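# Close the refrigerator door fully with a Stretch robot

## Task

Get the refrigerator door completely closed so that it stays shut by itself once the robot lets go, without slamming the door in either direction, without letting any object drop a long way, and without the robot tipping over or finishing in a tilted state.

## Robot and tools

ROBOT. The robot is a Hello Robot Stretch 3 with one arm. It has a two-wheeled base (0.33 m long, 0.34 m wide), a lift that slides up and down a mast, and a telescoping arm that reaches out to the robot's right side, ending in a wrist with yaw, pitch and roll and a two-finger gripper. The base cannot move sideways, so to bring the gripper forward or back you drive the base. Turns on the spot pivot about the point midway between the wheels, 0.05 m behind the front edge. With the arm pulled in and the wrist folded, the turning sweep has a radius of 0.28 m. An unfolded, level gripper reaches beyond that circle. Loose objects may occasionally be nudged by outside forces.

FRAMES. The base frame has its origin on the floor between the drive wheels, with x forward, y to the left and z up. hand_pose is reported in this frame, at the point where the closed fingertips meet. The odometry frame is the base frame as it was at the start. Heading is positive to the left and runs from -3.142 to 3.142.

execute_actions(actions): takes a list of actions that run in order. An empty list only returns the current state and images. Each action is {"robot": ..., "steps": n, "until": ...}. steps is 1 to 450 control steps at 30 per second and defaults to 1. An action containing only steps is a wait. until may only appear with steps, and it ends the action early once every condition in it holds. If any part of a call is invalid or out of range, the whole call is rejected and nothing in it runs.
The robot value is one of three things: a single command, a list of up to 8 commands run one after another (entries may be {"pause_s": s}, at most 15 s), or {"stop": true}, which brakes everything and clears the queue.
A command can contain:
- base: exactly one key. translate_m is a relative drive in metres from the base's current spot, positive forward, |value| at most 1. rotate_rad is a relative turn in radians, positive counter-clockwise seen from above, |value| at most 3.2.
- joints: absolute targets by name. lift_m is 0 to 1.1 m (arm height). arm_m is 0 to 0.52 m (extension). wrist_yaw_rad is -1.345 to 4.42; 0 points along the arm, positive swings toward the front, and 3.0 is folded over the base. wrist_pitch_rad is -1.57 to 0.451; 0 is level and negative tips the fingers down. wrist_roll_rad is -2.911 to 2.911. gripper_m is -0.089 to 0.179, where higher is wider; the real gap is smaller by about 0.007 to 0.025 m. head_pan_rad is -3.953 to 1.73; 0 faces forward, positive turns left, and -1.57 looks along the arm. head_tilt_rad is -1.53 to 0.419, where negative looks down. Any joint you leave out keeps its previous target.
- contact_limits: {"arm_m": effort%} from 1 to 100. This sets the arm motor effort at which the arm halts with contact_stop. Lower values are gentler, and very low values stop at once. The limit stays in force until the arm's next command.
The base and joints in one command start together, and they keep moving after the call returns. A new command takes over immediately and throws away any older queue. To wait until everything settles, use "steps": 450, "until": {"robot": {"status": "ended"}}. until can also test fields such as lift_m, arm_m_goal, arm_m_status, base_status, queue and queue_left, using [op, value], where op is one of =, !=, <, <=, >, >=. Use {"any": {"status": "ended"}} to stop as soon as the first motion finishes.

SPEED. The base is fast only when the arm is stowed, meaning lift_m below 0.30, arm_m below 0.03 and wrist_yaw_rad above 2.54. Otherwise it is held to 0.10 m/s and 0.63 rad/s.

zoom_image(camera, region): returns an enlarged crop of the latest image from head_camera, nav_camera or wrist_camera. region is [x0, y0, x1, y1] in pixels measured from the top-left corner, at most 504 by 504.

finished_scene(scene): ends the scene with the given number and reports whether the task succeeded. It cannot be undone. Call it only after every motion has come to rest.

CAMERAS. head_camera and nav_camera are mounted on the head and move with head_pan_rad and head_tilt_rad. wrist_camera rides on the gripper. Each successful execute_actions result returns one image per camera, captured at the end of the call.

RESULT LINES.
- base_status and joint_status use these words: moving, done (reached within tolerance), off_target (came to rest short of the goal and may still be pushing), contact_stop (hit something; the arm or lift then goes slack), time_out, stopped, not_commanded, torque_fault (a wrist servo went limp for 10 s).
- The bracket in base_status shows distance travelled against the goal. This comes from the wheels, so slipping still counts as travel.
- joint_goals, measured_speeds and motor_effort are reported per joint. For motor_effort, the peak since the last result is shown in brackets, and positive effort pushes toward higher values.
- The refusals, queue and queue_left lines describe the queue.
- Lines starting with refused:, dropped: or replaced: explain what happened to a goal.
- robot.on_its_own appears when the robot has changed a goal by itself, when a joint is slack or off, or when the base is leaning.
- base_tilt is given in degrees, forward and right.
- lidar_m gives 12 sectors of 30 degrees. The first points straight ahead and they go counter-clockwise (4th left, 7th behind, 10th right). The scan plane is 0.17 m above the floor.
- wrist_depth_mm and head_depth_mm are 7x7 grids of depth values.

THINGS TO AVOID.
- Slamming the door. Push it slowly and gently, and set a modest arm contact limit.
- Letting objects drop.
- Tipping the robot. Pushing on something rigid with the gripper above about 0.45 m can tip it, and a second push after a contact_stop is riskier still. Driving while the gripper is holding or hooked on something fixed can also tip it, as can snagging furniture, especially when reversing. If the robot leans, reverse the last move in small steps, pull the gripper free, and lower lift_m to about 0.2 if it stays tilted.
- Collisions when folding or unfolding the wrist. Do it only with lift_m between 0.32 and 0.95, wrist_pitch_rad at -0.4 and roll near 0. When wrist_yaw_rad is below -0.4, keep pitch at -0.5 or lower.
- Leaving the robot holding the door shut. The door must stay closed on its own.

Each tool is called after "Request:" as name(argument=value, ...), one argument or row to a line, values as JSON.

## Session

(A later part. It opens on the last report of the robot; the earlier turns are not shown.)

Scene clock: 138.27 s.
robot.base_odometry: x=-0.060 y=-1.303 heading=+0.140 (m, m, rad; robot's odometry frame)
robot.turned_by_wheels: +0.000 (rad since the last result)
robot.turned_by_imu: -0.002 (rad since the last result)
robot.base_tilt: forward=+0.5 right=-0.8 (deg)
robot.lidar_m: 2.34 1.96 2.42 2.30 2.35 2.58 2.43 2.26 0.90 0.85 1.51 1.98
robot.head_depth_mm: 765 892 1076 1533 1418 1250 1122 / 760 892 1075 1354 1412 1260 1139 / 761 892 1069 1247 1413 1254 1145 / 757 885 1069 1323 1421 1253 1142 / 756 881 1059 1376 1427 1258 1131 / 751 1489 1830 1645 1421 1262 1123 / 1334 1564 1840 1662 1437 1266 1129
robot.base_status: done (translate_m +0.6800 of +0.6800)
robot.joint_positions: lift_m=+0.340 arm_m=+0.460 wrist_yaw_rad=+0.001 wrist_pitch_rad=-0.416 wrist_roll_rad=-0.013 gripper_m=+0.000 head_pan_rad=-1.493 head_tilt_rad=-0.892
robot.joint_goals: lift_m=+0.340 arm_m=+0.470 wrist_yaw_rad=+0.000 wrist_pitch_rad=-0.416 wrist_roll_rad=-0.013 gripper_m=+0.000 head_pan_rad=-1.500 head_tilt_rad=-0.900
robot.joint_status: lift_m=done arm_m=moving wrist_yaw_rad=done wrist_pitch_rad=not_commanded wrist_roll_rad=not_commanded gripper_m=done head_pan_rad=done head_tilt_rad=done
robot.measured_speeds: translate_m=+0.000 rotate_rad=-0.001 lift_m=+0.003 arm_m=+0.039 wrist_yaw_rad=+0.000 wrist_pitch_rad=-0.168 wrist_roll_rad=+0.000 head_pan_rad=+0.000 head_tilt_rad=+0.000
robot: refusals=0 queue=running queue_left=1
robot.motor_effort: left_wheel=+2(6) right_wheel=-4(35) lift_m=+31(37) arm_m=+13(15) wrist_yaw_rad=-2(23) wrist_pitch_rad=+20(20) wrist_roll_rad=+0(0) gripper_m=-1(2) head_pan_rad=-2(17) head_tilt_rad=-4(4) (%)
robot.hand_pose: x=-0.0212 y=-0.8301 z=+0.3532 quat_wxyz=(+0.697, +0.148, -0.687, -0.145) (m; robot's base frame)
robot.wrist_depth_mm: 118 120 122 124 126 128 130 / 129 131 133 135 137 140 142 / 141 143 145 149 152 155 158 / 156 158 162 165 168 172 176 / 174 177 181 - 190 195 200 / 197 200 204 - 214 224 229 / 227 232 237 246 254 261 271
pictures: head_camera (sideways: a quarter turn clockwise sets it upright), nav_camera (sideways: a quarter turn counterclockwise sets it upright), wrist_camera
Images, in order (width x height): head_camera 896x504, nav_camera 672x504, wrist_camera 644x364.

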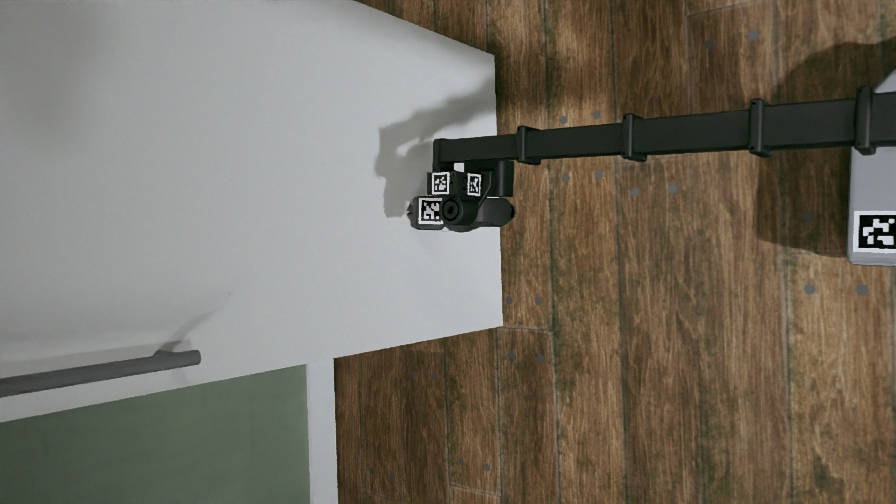

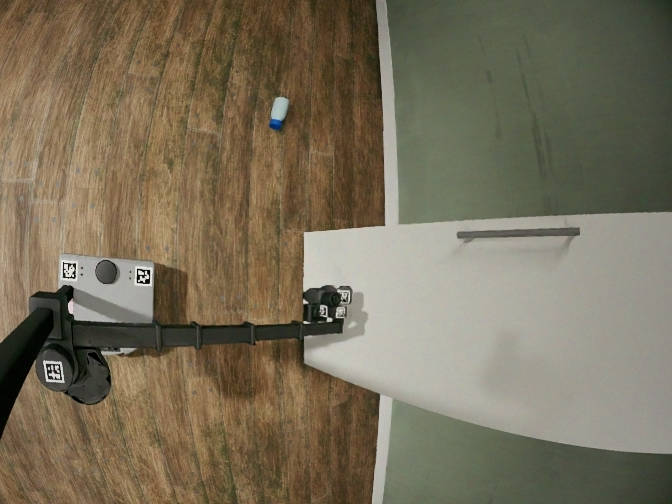

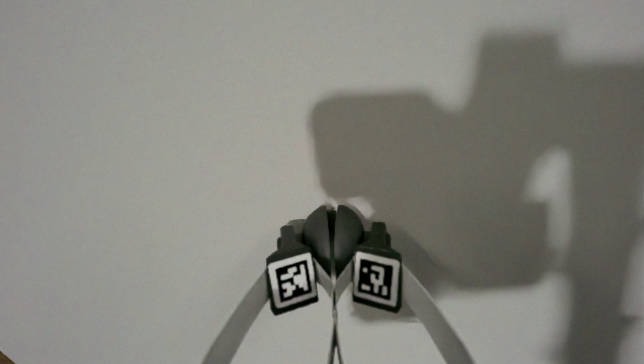

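Request:
execute_actions(
  actions=[
    {"robot":{"joints":{"arm_m":0.4}},"steps":40},
  ],
)

Request:
finished_scene(
  scene=1,
)

Scene clock: 149.80 s.
robot.base_odometry: x=-0.060 y=-1.303 heading=+0.140 (m, m, rad; robot's odometry frame)
robot.turned_by_wheels: +0.000 (rad since the last result)
robot.turned_by_imu: -0.045 (rad since the last result)
robot.base_tilt: forward=+0.5 right=-0.5 (deg)
robot.lidar_m: 2.35 1.97 2.45 2.30 2.34 2.61 2.43 2.38 0.91 0.85 0.86 1.90
robot.head_depth_mm: 775 911 1136 1605 1412 1255 1114 / 771 899 1083 1376 1420 1251 1133 / 764 895 1079 1285 1392 1253 1143 / 759 886 1064 1336 1419 1252 1145 / 751 878 1056 1317 1425 1258 1131 / 734 869 1761 1642 1429 1256 1139 / 1291 1544 1805 1638 1416 1257 1124
robot.base_status: done (translate_m +0.6800 of +0.6800)
robot.joint_positions: lift_m=+0.340 arm_m=+0.409 wrist_yaw_rad=+0.002 wrist_pitch_rad=-0.612 wrist_roll_rad=-0.014 gripper_m=+0.000 head_pan_rad=-1.497 head_tilt_rad=-0.895
robot.joint_goals: lift_m=+0.340 arm_m=+0.400 wrist_yaw_rad=+0.000 wrist_pitch_rad=-0.612 wrist_roll_rad=-0.014 gripper_m=+0.000 head_pan_rad=-1.500 head_tilt_rad=-0.900
robot.joint_status: lift_m=done arm_m=moving wrist_yaw_rad=done wrist_pitch_rad=not_commanded wrist_roll_rad=not_commanded gripper_m=done head_pan_rad=done head_tilt_rad=done
robot.measured_speeds: translate_m=+0.000 rotate_rad=+0.000 lift_m=+0.000 arm_m=-0.050 wrist_yaw_rad=+0.000 wrist_pitch_rad=+0.000 wrist_roll_rad=+0.000 head_pan_rad=+0.000 head_tilt_rad=+0.000
robot: refusals=0 queue=running queue_left=0
robot.on_its_own: wrist_pitch_rad is held at -0.591, not at its first target -0.382, by its stall guard, which is not easing now
robot.motor_effort: left_wheel=+1(14) right_wheel=-2(38) lift_m=+33(43) arm_m=-2(33) wrist_yaw_rad=-2(16) wrist_pitch_rad=+10(84) wrist_roll_rad=+0(0) gripper_m=-2(3) head_pan_rad=-1(3) head_tilt_rad=-2(5) (%)
robot.hand_pose: x=-0.0212 y=-0.7495 z=+0.3118 quat_wxyz=(+0.679, +0.215, -0.669, -0.211) (m; robot's base frame)
robot.wrist_depth_mm: 172 177 182 188 194 200 207 / 191 196 203 212 219 227 237 / 215 222 231 239 250 262 275 / 245 255 268 279 296 310 327 / 288 299 314 - 352 376 483 / 481 362 383 - 458 464 456 / 449 442 436 426 422 412 403
pictures: head_camera (sideways: a quarter turn clockwise sets it upright), nav_camera (sideways: a quarter turn counterclockwise sets it upright), wrist_camera
Images, in order (width x height): head_camera 896x504, nav_camera 672x504, wrist_camera 644x364.

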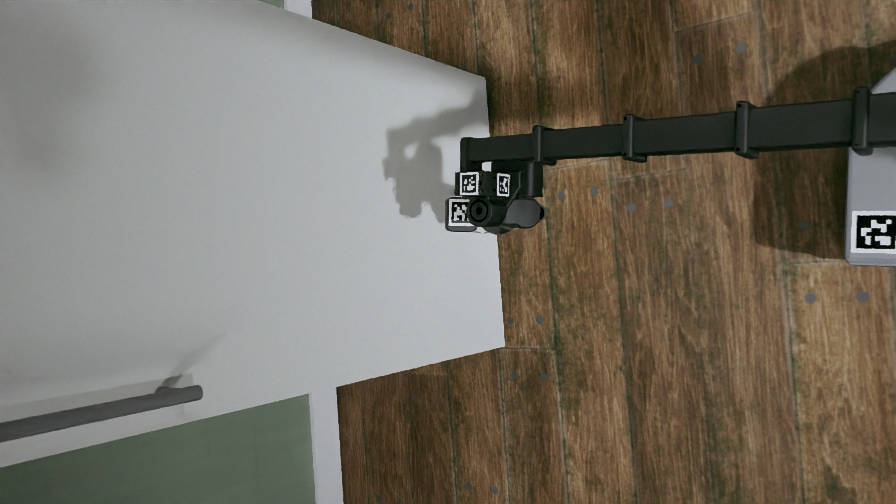

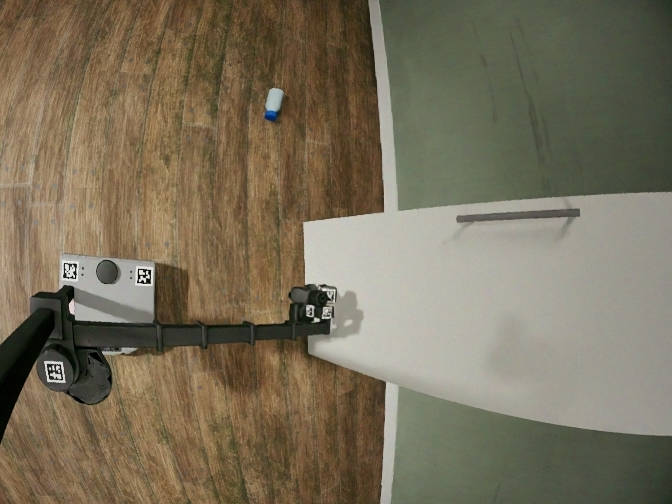

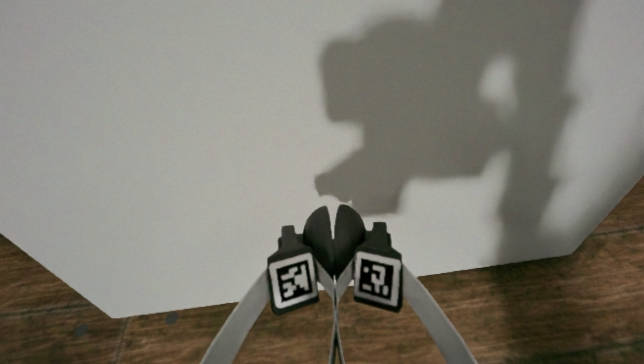

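The scene is finished: the task was done.


## Next scene

The same job, from a new start.

Request:
execute_actions(
  actions=[],
)

Scene clock: 0.00 s.
robot.base_odometry: x=+0.000 y=+0.000 heading=+0.000 (m, m, rad; robot's odometry frame)
robot.turned_by_wheels: +0.000 (rad since the last result)
robot.turned_by_imu: +0.000 (rad since the last result)
robot.base_tilt: forward=+0.4 right=-0.7 (deg)
robot.lidar_m: 2.70 4.01 1.43 1.45 1.24 1.23 1.00 0.79 0.77 0.84 0.88 2.51
robot.head_depth_mm: 2074 2426 2425 2470 2481 2500 2094 / 2080 2535 2580 2593 2657 2643 2102 / 2037 2748 2815 2852 2886 2855 2110 / 2022 2944 2977 3065 3098 3043 2134 / 1998 3080 3337 3274 3366 3163 2165 / 2001 3044 3527 3697 3719 3135 2161 / 1986 2996 3951 - - 3241 2181
robot.base_status: not_commanded
robot.joint_positions: lift_m=+0.570 arm_m=-0.003 wrist_yaw_rad=+2.846 wrist_pitch_rad=-0.464 wrist_roll_rad=-0.014 gripper_m=+0.037 head_pan_rad=+0.003 head_tilt_rad=-0.019
robot.joint_goals: lift_m=+0.570 arm_m=-0.003 wrist_yaw_rad=+2.846 wrist_pitch_rad=-0.464 wrist_roll_rad=-0.014 gripper_m=+0.037 head_pan_rad=+0.003 head_tilt_rad=-0.019
robot.joint_status: lift_m=not_commanded arm_m=not_commanded wrist_yaw_rad=not_commanded wrist_pitch_rad=not_commanded wrist_roll_rad=not_commanded gripper_m=not_commanded head_pan_rad=not_commanded head_tilt_rad=not_commanded
robot.measured_speeds: translate_m=+0.000 rotate_rad=+0.000 lift_m=+0.000 arm_m=+0.000 wrist_yaw_rad=+0.000 wrist_pitch_rad=+0.000 wrist_roll_rad=+0.000 head_pan_rad=+0.000 head_tilt_rad=+0.000
robot: refusals=0 queue=idle queue_left=0
robot.motor_effort: left_wheel=+0 right_wheel=+0 lift_m=+34 arm_m=+0 wrist_yaw_rad=+0 wrist_pitch_rad=+6 wrist_roll_rad=+1 gripper_m=+0 head_pan_rad=+0 head_tilt_rad=+1 (%)
robot.hand_pose: x=+0.0424 y=+0.0667 z=+0.5722 quat_wxyz=(+0.262, +0.700, +0.062, +0.662) (m; robot's base frame)
robot.wrist_depth_mm: - - - - - - - / - - - - - - - / - - - - - - - / - - - - - - - / - - - 979 985 949 911 / 860 - - 832 - 785 797 / 728 732 720 712 698 696 687
pictures: head_camera (sideways: a quarter turn clockwise sets it upright), nav_camera (sideways: a quarter turn counterclockwise sets it upright), wrist_camera
Images, in order (width x height): head_camera 896x504, nav_camera 672x504, wrist_camera 644x364.

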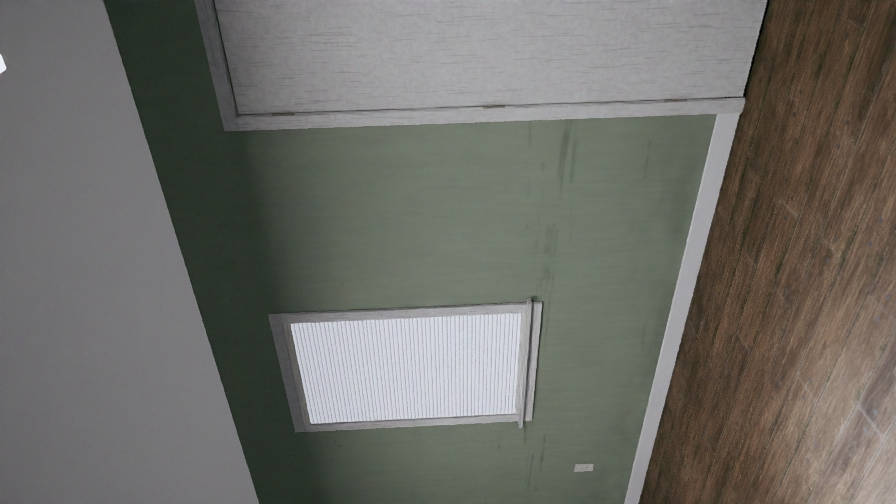

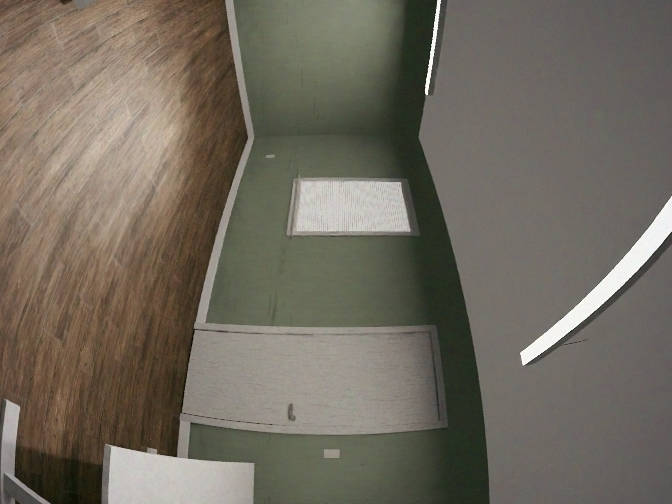

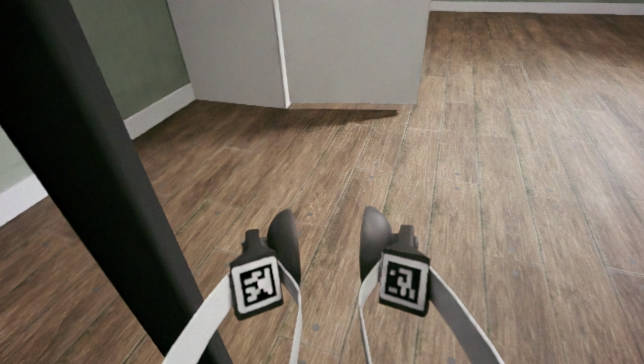

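Request:
execute_actions(
  actions=[
    {"robot":[{"base":{"rotate_rad":0.55},"joints":{"lift_m":0.28,"wrist_pitch_rad":-0.4,"wrist_yaw_rad":3,"head_pan_rad":1.4,"head_tilt_rad":-0.8}},{"base":{"translate_m":1}},{"base":{"translate_m":0.7}}],"steps":450,"until":{"robot":{"status":"ended"}}},
  ],
)

Scene clock: 22.50 s.
robot.base_odometry: x=+1.449 y=+0.888 heading=+0.550 (m, m, rad; robot's odometry frame)
robot.turned_by_wheels: +0.550 (rad since the last result)
robot.turned_by_imu: +0.545 (rad since the last result)
robot.base_tilt: forward=+0.6 right=-0.7 (deg)
robot.lidar_m: 2.45 2.42 2.37 1.35 1.75 2.03 2.37 1.90 2.36 1.90 1.89 2.04
robot.head_depth_mm: 2542 2737 2146 1760 1486 1283 1127 / 2309 2604 2167 1767 1490 1297 1133 / 2149 2494 2191 1778 1501 1295 1139 / 2014 2282 2186 1779 1512 1297 1142 / 1888 2143 2213 1802 1502 1296 1140 / 1785 1997 2125 1746 1509 1305 1178 / 1668 1372 1540 1673 1507 1311 -
robot.base_status: done (translate_m +0.7000 of +0.7000)
robot.joint_positions: lift_m=+0.280 arm_m=-0.003 wrist_yaw_rad=+2.999 wrist_pitch_rad=-0.423 wrist_roll_rad=-0.014 gripper_m=+0.037 head_pan_rad=+1.393 head_tilt_rad=-0.790
robot.joint_goals: lift_m=+0.280 arm_m=-0.003 wrist_yaw_rad=+3.000 wrist_pitch_rad=-0.400 wrist_roll_rad=-0.014 gripper_m=+0.037 head_pan_rad=+1.400 head_tilt_rad=-0.800
robot.joint_status: lift_m=done arm_m=not_commanded wrist_yaw_rad=done wrist_pitch_rad=done wrist_roll_rad=not_commanded gripper_m=not_commanded head_pan_rad=done head_tilt_rad=done
robot.measured_speeds: translate_m=+0.000 rotate_rad=+0.000 lift_m=+0.000 arm_m=+0.000 wrist_yaw_rad=+0.000 wrist_pitch_rad=+0.000 wrist_roll_rad=+0.000 head_pan_rad=+0.000 head_tilt_rad=+0.000
robot: refusals=0 queue=done queue_left=0
robot.motor_effort: left_wheel=-2(4) right_wheel=+2(8) lift_m=+31(35) arm_m=+0(0) wrist_yaw_rad=+1(2) wrist_pitch_rad=+10(11) wrist_roll_rad=+1(1) gripper_m=+0(0) head_pan_rad=+3(35) head_tilt_rad=-4(33) (%)
robot.hand_pose: x=+0.0106 y=+0.0794 z=+0.2917 quat_wxyz=(+0.197, +0.695, +0.100, +0.684) (m; robot's base frame)
robot.wrist_depth_mm: 686 - - - - - - / - - - - - - - / - - 987 943 928 899 883 / 789 728 746 728 711 705 688 / 633 610 - 605 594 575 561 / 521 517 - 520 - 482 481 / 459 - - - 427 420 413
pictures: head_camera (sideways: a quarter turn clockwise sets it upright), nav_camera (sideways: a quarter turn counterclockwise sets it upright), wrist_camera
Images, in order (width x height): head_camera 896x504, nav_camera 672x504, wrist_camera 644x364.

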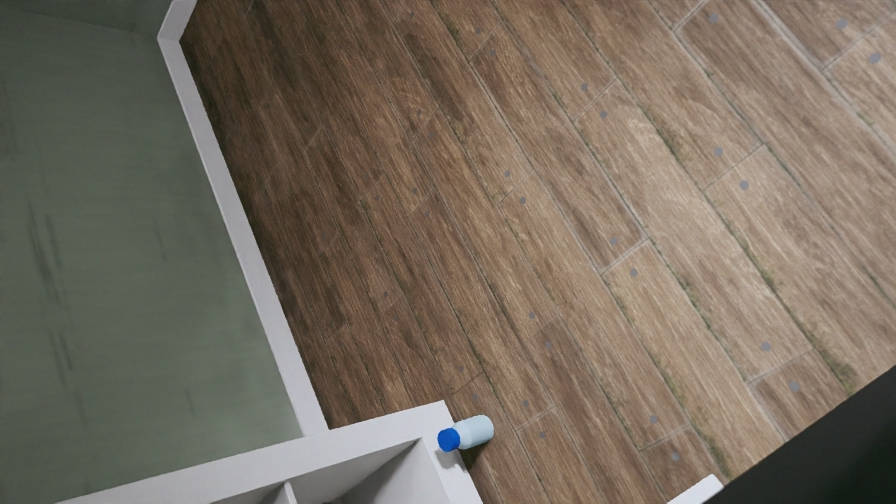

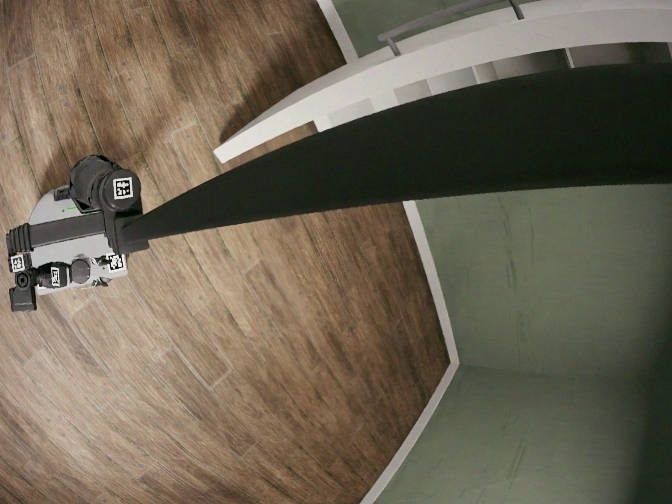

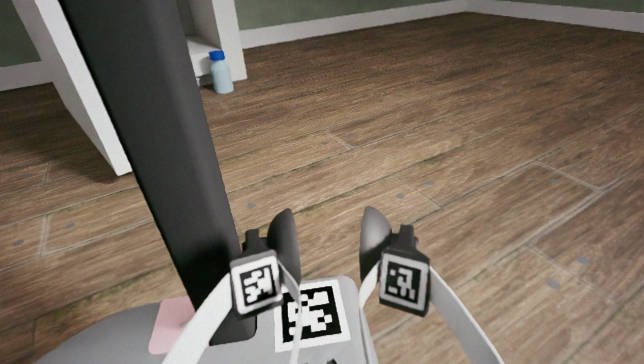

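Request:
execute_actions(
  actions=[
    {"robot":[{"base":{"rotate_rad":1.2}},{"base":{"translate_m":0.9}},{"base":{"rotate_rad":2.92},"joints":{"head_tilt_rad":-0.9,"head_pan_rad":-1.57}},{"joints":{"lift_m":0.34}},{"joints":{"wrist_yaw_rad":0,"gripper_m":0.15}},{"joints":{"lift_m":0.05,"arm_m":0.15}}],"steps":450,"until":{"robot":{"status":"ended"}}},
    {"steps":200,"until":{"robot":{"status":"ended"}}},
  ],
)

Scene clock: 45.87 s.
robot.base_odometry: x=+1.289 y=+1.774 heading=-1.614 (m, m, rad; robot's odometry frame)
robot.turned_by_wheels: +4.120 (rad since the last result)
robot.turned_by_imu: +4.071 (rad since the last result)
robot.base_tilt: forward=+0.4 right=-0.8 (deg)
robot.lidar_m: 2.64 2.60 2.52 2.49 1.85 1.80 1.72 1.27 0.80 0.71 0.71 0.67
robot.head_depth_mm: 809 1140 1437 1575 1406 1237 1112 / 630 756 1016 1527 1403 1238 1133 / 784 781 941 1138 1372 1269 1131 / 854 1307 1167 1469 1372 1273 1131 / 891 1266 1201 1502 1414 1255 1119 / 926 1113 1234 1481 1432 1255 1122 / 880 1007 1121 1227 1346 1250 1118
robot.base_status: done (rotate_rad +2.9199 of +2.9200)
robot.joint_positions: lift_m=+0.050 arm_m=+0.150 wrist_yaw_rad=+0.001 wrist_pitch_rad=-0.422 wrist_roll_rad=-0.014 gripper_m=+0.150 head_pan_rad=-1.563 head_tilt_rad=-0.889
robot.joint_goals: lift_m=+0.050 arm_m=+0.150 wrist_yaw_rad=+0.000 wrist_pitch_rad=-0.400 wrist_roll_rad=-0.014 gripper_m=+0.150 head_pan_rad=-1.570 head_tilt_rad=-0.900
robot.joint_status: lift_m=done arm_m=done wrist_yaw_rad=done wrist_pitch_rad=done wrist_roll_rad=not_commanded gripper_m=done head_pan_rad=done head_tilt_rad=done
robot.measured_speeds: translate_m=+0.000 rotate_rad=+0.000 lift_m=+0.000 arm_m=+0.000 wrist_yaw_rad=+0.000 wrist_pitch_rad=+0.000 wrist_roll_rad=+0.000 head_pan_rad=+0.000 head_tilt_rad=+0.000
robot: refusals=0 queue=done queue_left=0
robot.motor_effort: left_wheel=-2(7) right_wheel=+2(10) lift_m=+30(39) arm_m=+4(7) wrist_yaw_rad=-1(2) wrist_pitch_rad=+10(10) wrist_roll_rad=+1(1) gripper_m=+0(100) head_pan_rad=-2(32) head_tilt_rad=-5(14) (%)
robot.hand_pose: x=-0.0213 y=-0.5185 z=+0.0618 quat_wxyz=(+0.697, +0.150, -0.686, -0.147) (m; robot's base frame)
robot.wrist_depth_mm: 468 514 426 255 300 353 639 / 508 578 479 265 324 479 531 / 456 432 424 280 351 375 385 / 340 334 327 302 314 304 300 / 275 278 264 259 255 260 248 / 228 - 222 219 216 207 210 / 202 189 192 190 188 184 180
pictures: head_camera (sideways: a quarter turn clockwise sets it upright), nav_camera (sideways: a quarter turn counterclockwise sets it upright), wrist_camera
Images, in order (width x height): head_camera 896x504, nav_camera 672x504, wrist_camera 644x364.

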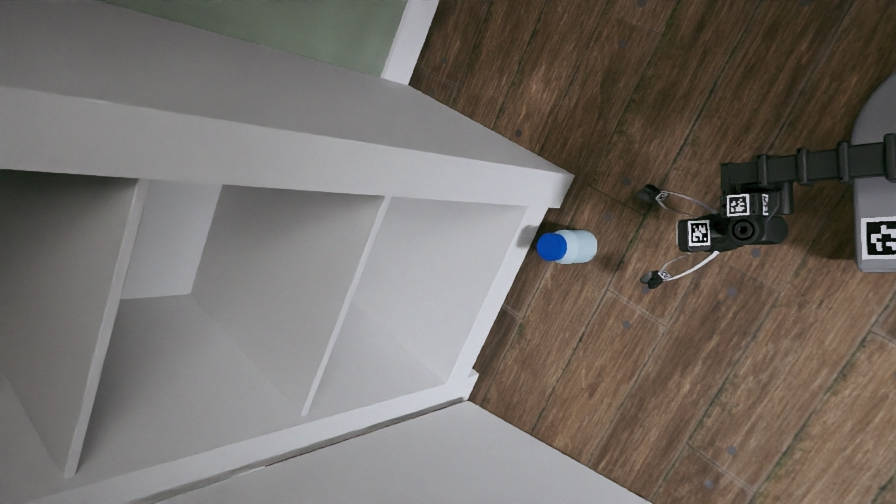

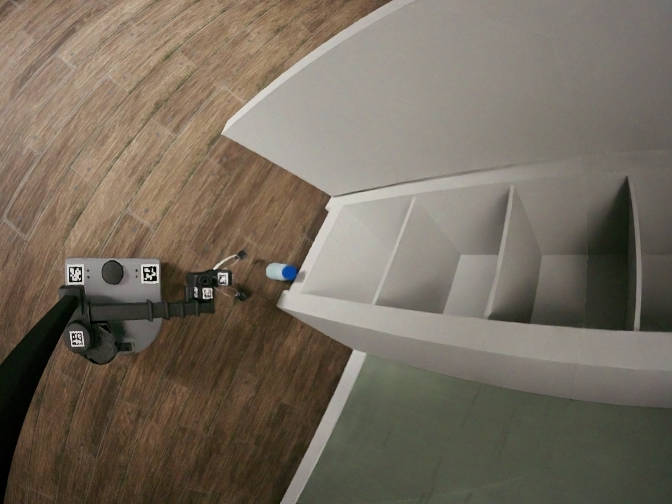

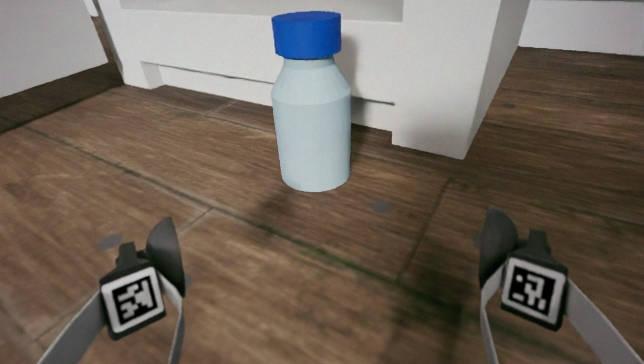

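Request:
execute_actions(
  actions=[
    {"robot":[{"joints":{"arm_m":0.305}},{"joints":{"gripper_m":0.0}},{"joints":{"lift_m":0.06,"arm_m":0.1}},{"base":{"rotate_rad":-0.9}},{"joints":{"lift_m":0.052,"gripper_m":0.17}},{"joints":{"lift_m":0.34}},{"joints":{"arm_m":0,"wrist_yaw_rad":3,"gripper_m":0}},{"joints":{"lift_m":0.28},"base":{"rotate_rad":0.9}}],"steps":450,"until":{"robot":{"status":"ended"}}},
    {"steps":300,"until":{"robot":{"status":"ended"}}},
    {"robot":[{"base":{"translate_m":0.5}},{"base":{"rotate_rad":-0.47}}],"steps":450,"until":{"robot":{"status":"ended"}}},
  ],
)

Scene clock: 85.20 s.
robot.base_odometry: x=+1.268 y=+1.274 heading=-2.083 (m, m, rad; robot's odometry frame)
robot.turned_by_wheels: -0.470 (rad since the last result)
robot.turned_by_imu: -0.466 (rad since the last result)
robot.base_tilt: forward=+0.3 right=-0.8 (deg)
robot.lidar_m: 2.16 2.69 2.31 2.26 2.41 2.26 2.22 1.97 0.95 0.94 0.40 2.31
robot.head_depth_mm: 1303 1555 1803 1610 1405 1238 1109 / 859 985 1218 1597 1408 1244 1130 / 966 1340 1224 1499 1406 1242 1151 / 972 1339 1602 1527 1416 1249 - / 979 1357 1616 1533 1420 1244 1117 / 982 1184 1211 1332 1136 1069 1119 / 861 926 842 745 700 1195 1120
robot.base_status: done (rotate_rad -0.4699 of -0.4700)
robot.joint_positions: lift_m=+0.280 arm_m=+0.000 wrist_yaw_rad=+2.999 wrist_pitch_rad=-0.423 wrist_roll_rad=-0.014 gripper_m=+0.000 head_pan_rad=-1.563 head_tilt_rad=-0.890
robot.joint_goals: lift_m=+0.280 arm_m=+0.000 wrist_yaw_rad=+3.000 wrist_pitch_rad=-0.400 wrist_roll_rad=-0.014 gripper_m=+0.000 head_pan_rad=-1.570 head_tilt_rad=-0.900
robot.joint_status: lift_m=done arm_m=done wrist_yaw_rad=done wrist_pitch_rad=done wrist_roll_rad=not_commanded gripper_m=done head_pan_rad=done head_tilt_rad=done
robot.measured_speeds: translate_m=+0.000 rotate_rad=+0.000 lift_m=+0.000 arm_m=+0.000 wrist_yaw_rad=+0.000 wrist_pitch_rad=+0.000 wrist_roll_rad=+0.000 head_pan_rad=+0.000 head_tilt_rad=+0.000
robot: refusals=0 queue=done queue_left=0
robot.motor_effort: left_wheel=+2(7) right_wheel=-3(10) lift_m=+31(42) arm_m=-4(6) wrist_yaw_rad=+1(2) wrist_pitch_rad=+10(23) wrist_roll_rad=+1(1) gripper_m=-2(100) head_pan_rad=-2(2) head_tilt_rad=-3(4) (%)
robot.hand_pose: x=+0.0106 y=+0.0763 z=+0.2918 quat_wxyz=(+0.197, +0.695, +0.100, +0.684) (m; robot's base frame)
robot.wrist_depth_mm: - - - - - - - / - - - - - - - / - - 973 960 913 902 878 / 782 770 750 738 722 702 691 / 624 613 604 626 582 576 562 / 522 520 - - 494 485 479 / 460 - - - 426 422 414
pictures: head_camera (sideways: a quarter turn clockwise sets it upright), nav_camera (sideways: a quarter turn counterclockwise sets it upright), wrist_camera
Images, in order (width x height): head_camera 896x504, nav_camera 672x504, wrist_camera 644x364.

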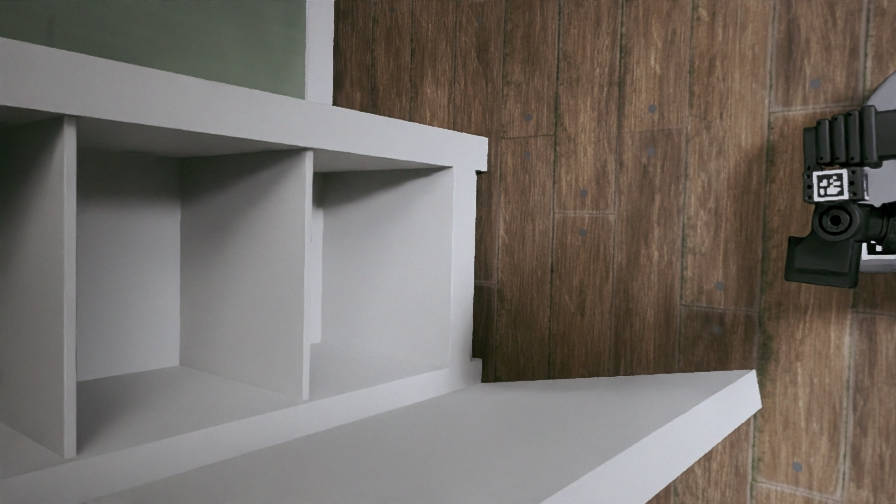

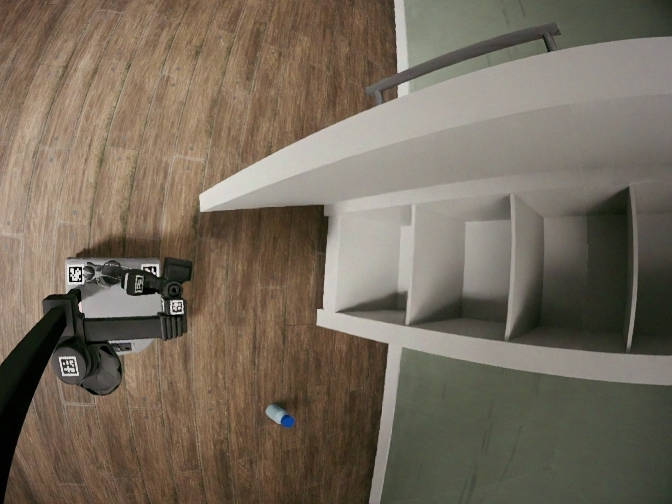

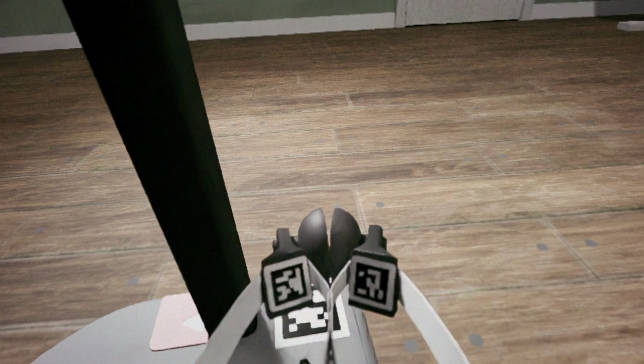

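Request:
execute_actions(
  actions=[
    {"robot":[{"base":{"translate_m":0.52}},{"joints":{"lift_m":0.34}},{"joints":{"wrist_yaw_rad":0}},{"joints":{"arm_m":0.2}},{"base":{"translate_m":-0.55}}],"steps":450,"until":{"robot":{"status":"ended"}}},
    {"steps":200,"until":{"robot":{"status":"ended"}}},
    {"robot":[{"joints":{"arm_m":0.26}},{"joints":{"arm_m":0.32}},{"joints":{"arm_m":0.37}},{"joints":{"arm_m":0.41}},{"joints":{"arm_m":0.44}},{"joints":{"arm_m":0.47}},{"joints":{"arm_m":0.495}},{"joints":{"arm_m":0.43}}],"steps":450,"until":{"robot":{"status":"ended"}}},
  ],
)

Scene clock: 118.60 s.
robot.base_odometry: x=+1.283 y=+1.301 heading=-2.083 (m, m, rad; robot's odometry frame)
robot.turned_by_wheels: +0.000 (rad since the last result)
robot.turned_by_imu: -0.001 (rad since the last result)
robot.base_tilt: forward=+0.4 right=-0.7 (deg)
robot.lidar_m: 2.19 2.73 2.31 2.26 2.40 2.23 2.19 1.96 0.88 0.86 0.92 2.30
robot.head_depth_mm: 1328 1549 1798 1626 1412 1243 1112 / 747 904 1746 1587 1404 1245 1126 / 762 889 1061 1283 1399 1250 1130 / 768 892 1070 1287 1414 1249 1136 / 770 897 1079 1349 1420 1252 1122 / 775 902 1086 1358 1416 1245 1117 / 776 907 1123 1632 1424 1250 1123
robot.base_status: done (translate_m -0.5500 of -0.5500)
robot.joint_positions: lift_m=+0.340 arm_m=+0.430 wrist_yaw_rad=+0.002 wrist_pitch_rad=-0.424 wrist_roll_rad=-0.014 gripper_m=+0.000 head_pan_rad=-1.564 head_tilt_rad=-0.890
robot.joint_goals: lift_m=+0.340 arm_m=+0.430 wrist_yaw_rad=+0.000 wrist_pitch_rad=-0.400 wrist_roll_rad=-0.014 gripper_m=+0.000 head_pan_rad=-1.570 head_tilt_rad=-0.900
robot.joint_status: lift_m=done arm_m=done wrist_yaw_rad=done wrist_pitch_rad=done wrist_roll_rad=not_commanded gripper_m=done head_pan_rad=done head_tilt_rad=done
robot.measured_speeds: translate_m=+0.000 rotate_rad=+0.000 lift_m=+0.000 arm_m=+0.000 wrist_yaw_rad=+0.000 wrist_pitch_rad=+0.000 wrist_roll_rad=+0.000 head_pan_rad=+0.000 head_tilt_rad=+0.000
robot: refusals=0 queue=done queue_left=0
robot.motor_effort: left_wheel=+1(14) right_wheel=-2(43) lift_m=+31(40) arm_m=-5(30) wrist_yaw_rad=-2(13) wrist_pitch_rad=+11(43) wrist_roll_rad=+0(0) gripper_m=-2(4) head_pan_rad=-1(2) head_tilt_rad=-3(4) (%)
robot.hand_pose: x=-0.0212 y=-0.7989 z=+0.3514 quat_wxyz=(+0.696, +0.151, -0.686, -0.148) (m; robot's base frame)
robot.wrist_depth_mm: 176 174 170 166 163 160 156 / 194 190 185 182 178 174 170 / 214 210 205 199 195 191 185 / 242 235 229 223 216 210 206 / 276 267 257 - 240 237 230 / 318 308 297 - 272 269 279 / 383 367 348 336 326 311 464
pictures: head_camera (sideways: a quarter turn clockwise sets it upright), nav_camera (sideways: a quarter turn counterclockwise sets it upright), wrist_camera
Images, in order (width x height): head_camera 896x504, nav_camera 672x504, wrist_camera 644x364.

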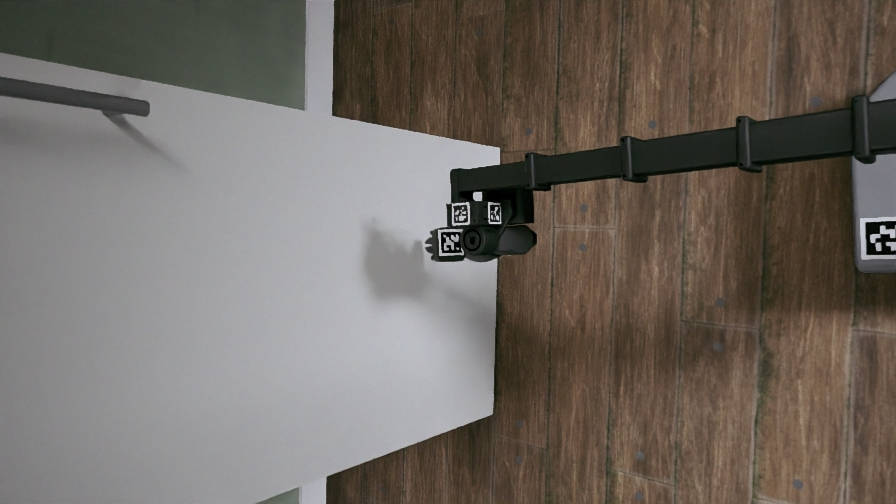

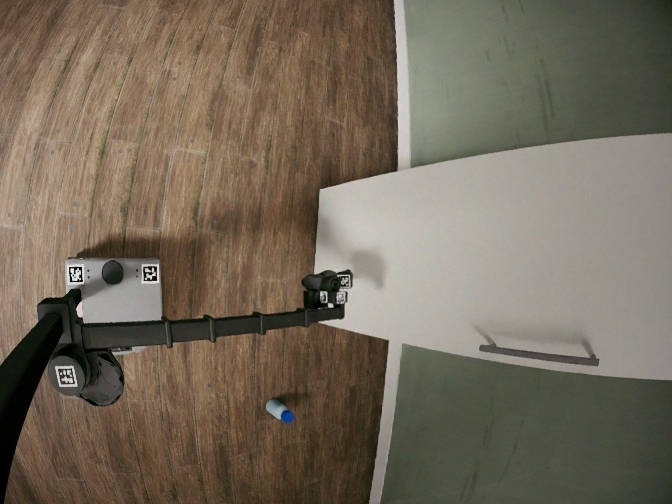

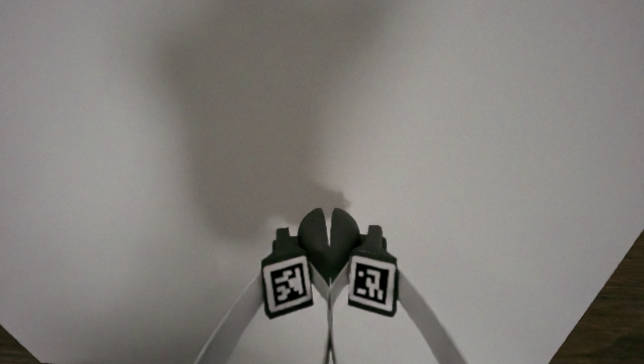

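Request:
finished_scene(
  scene=2,
)

The scene is finished: the task was done.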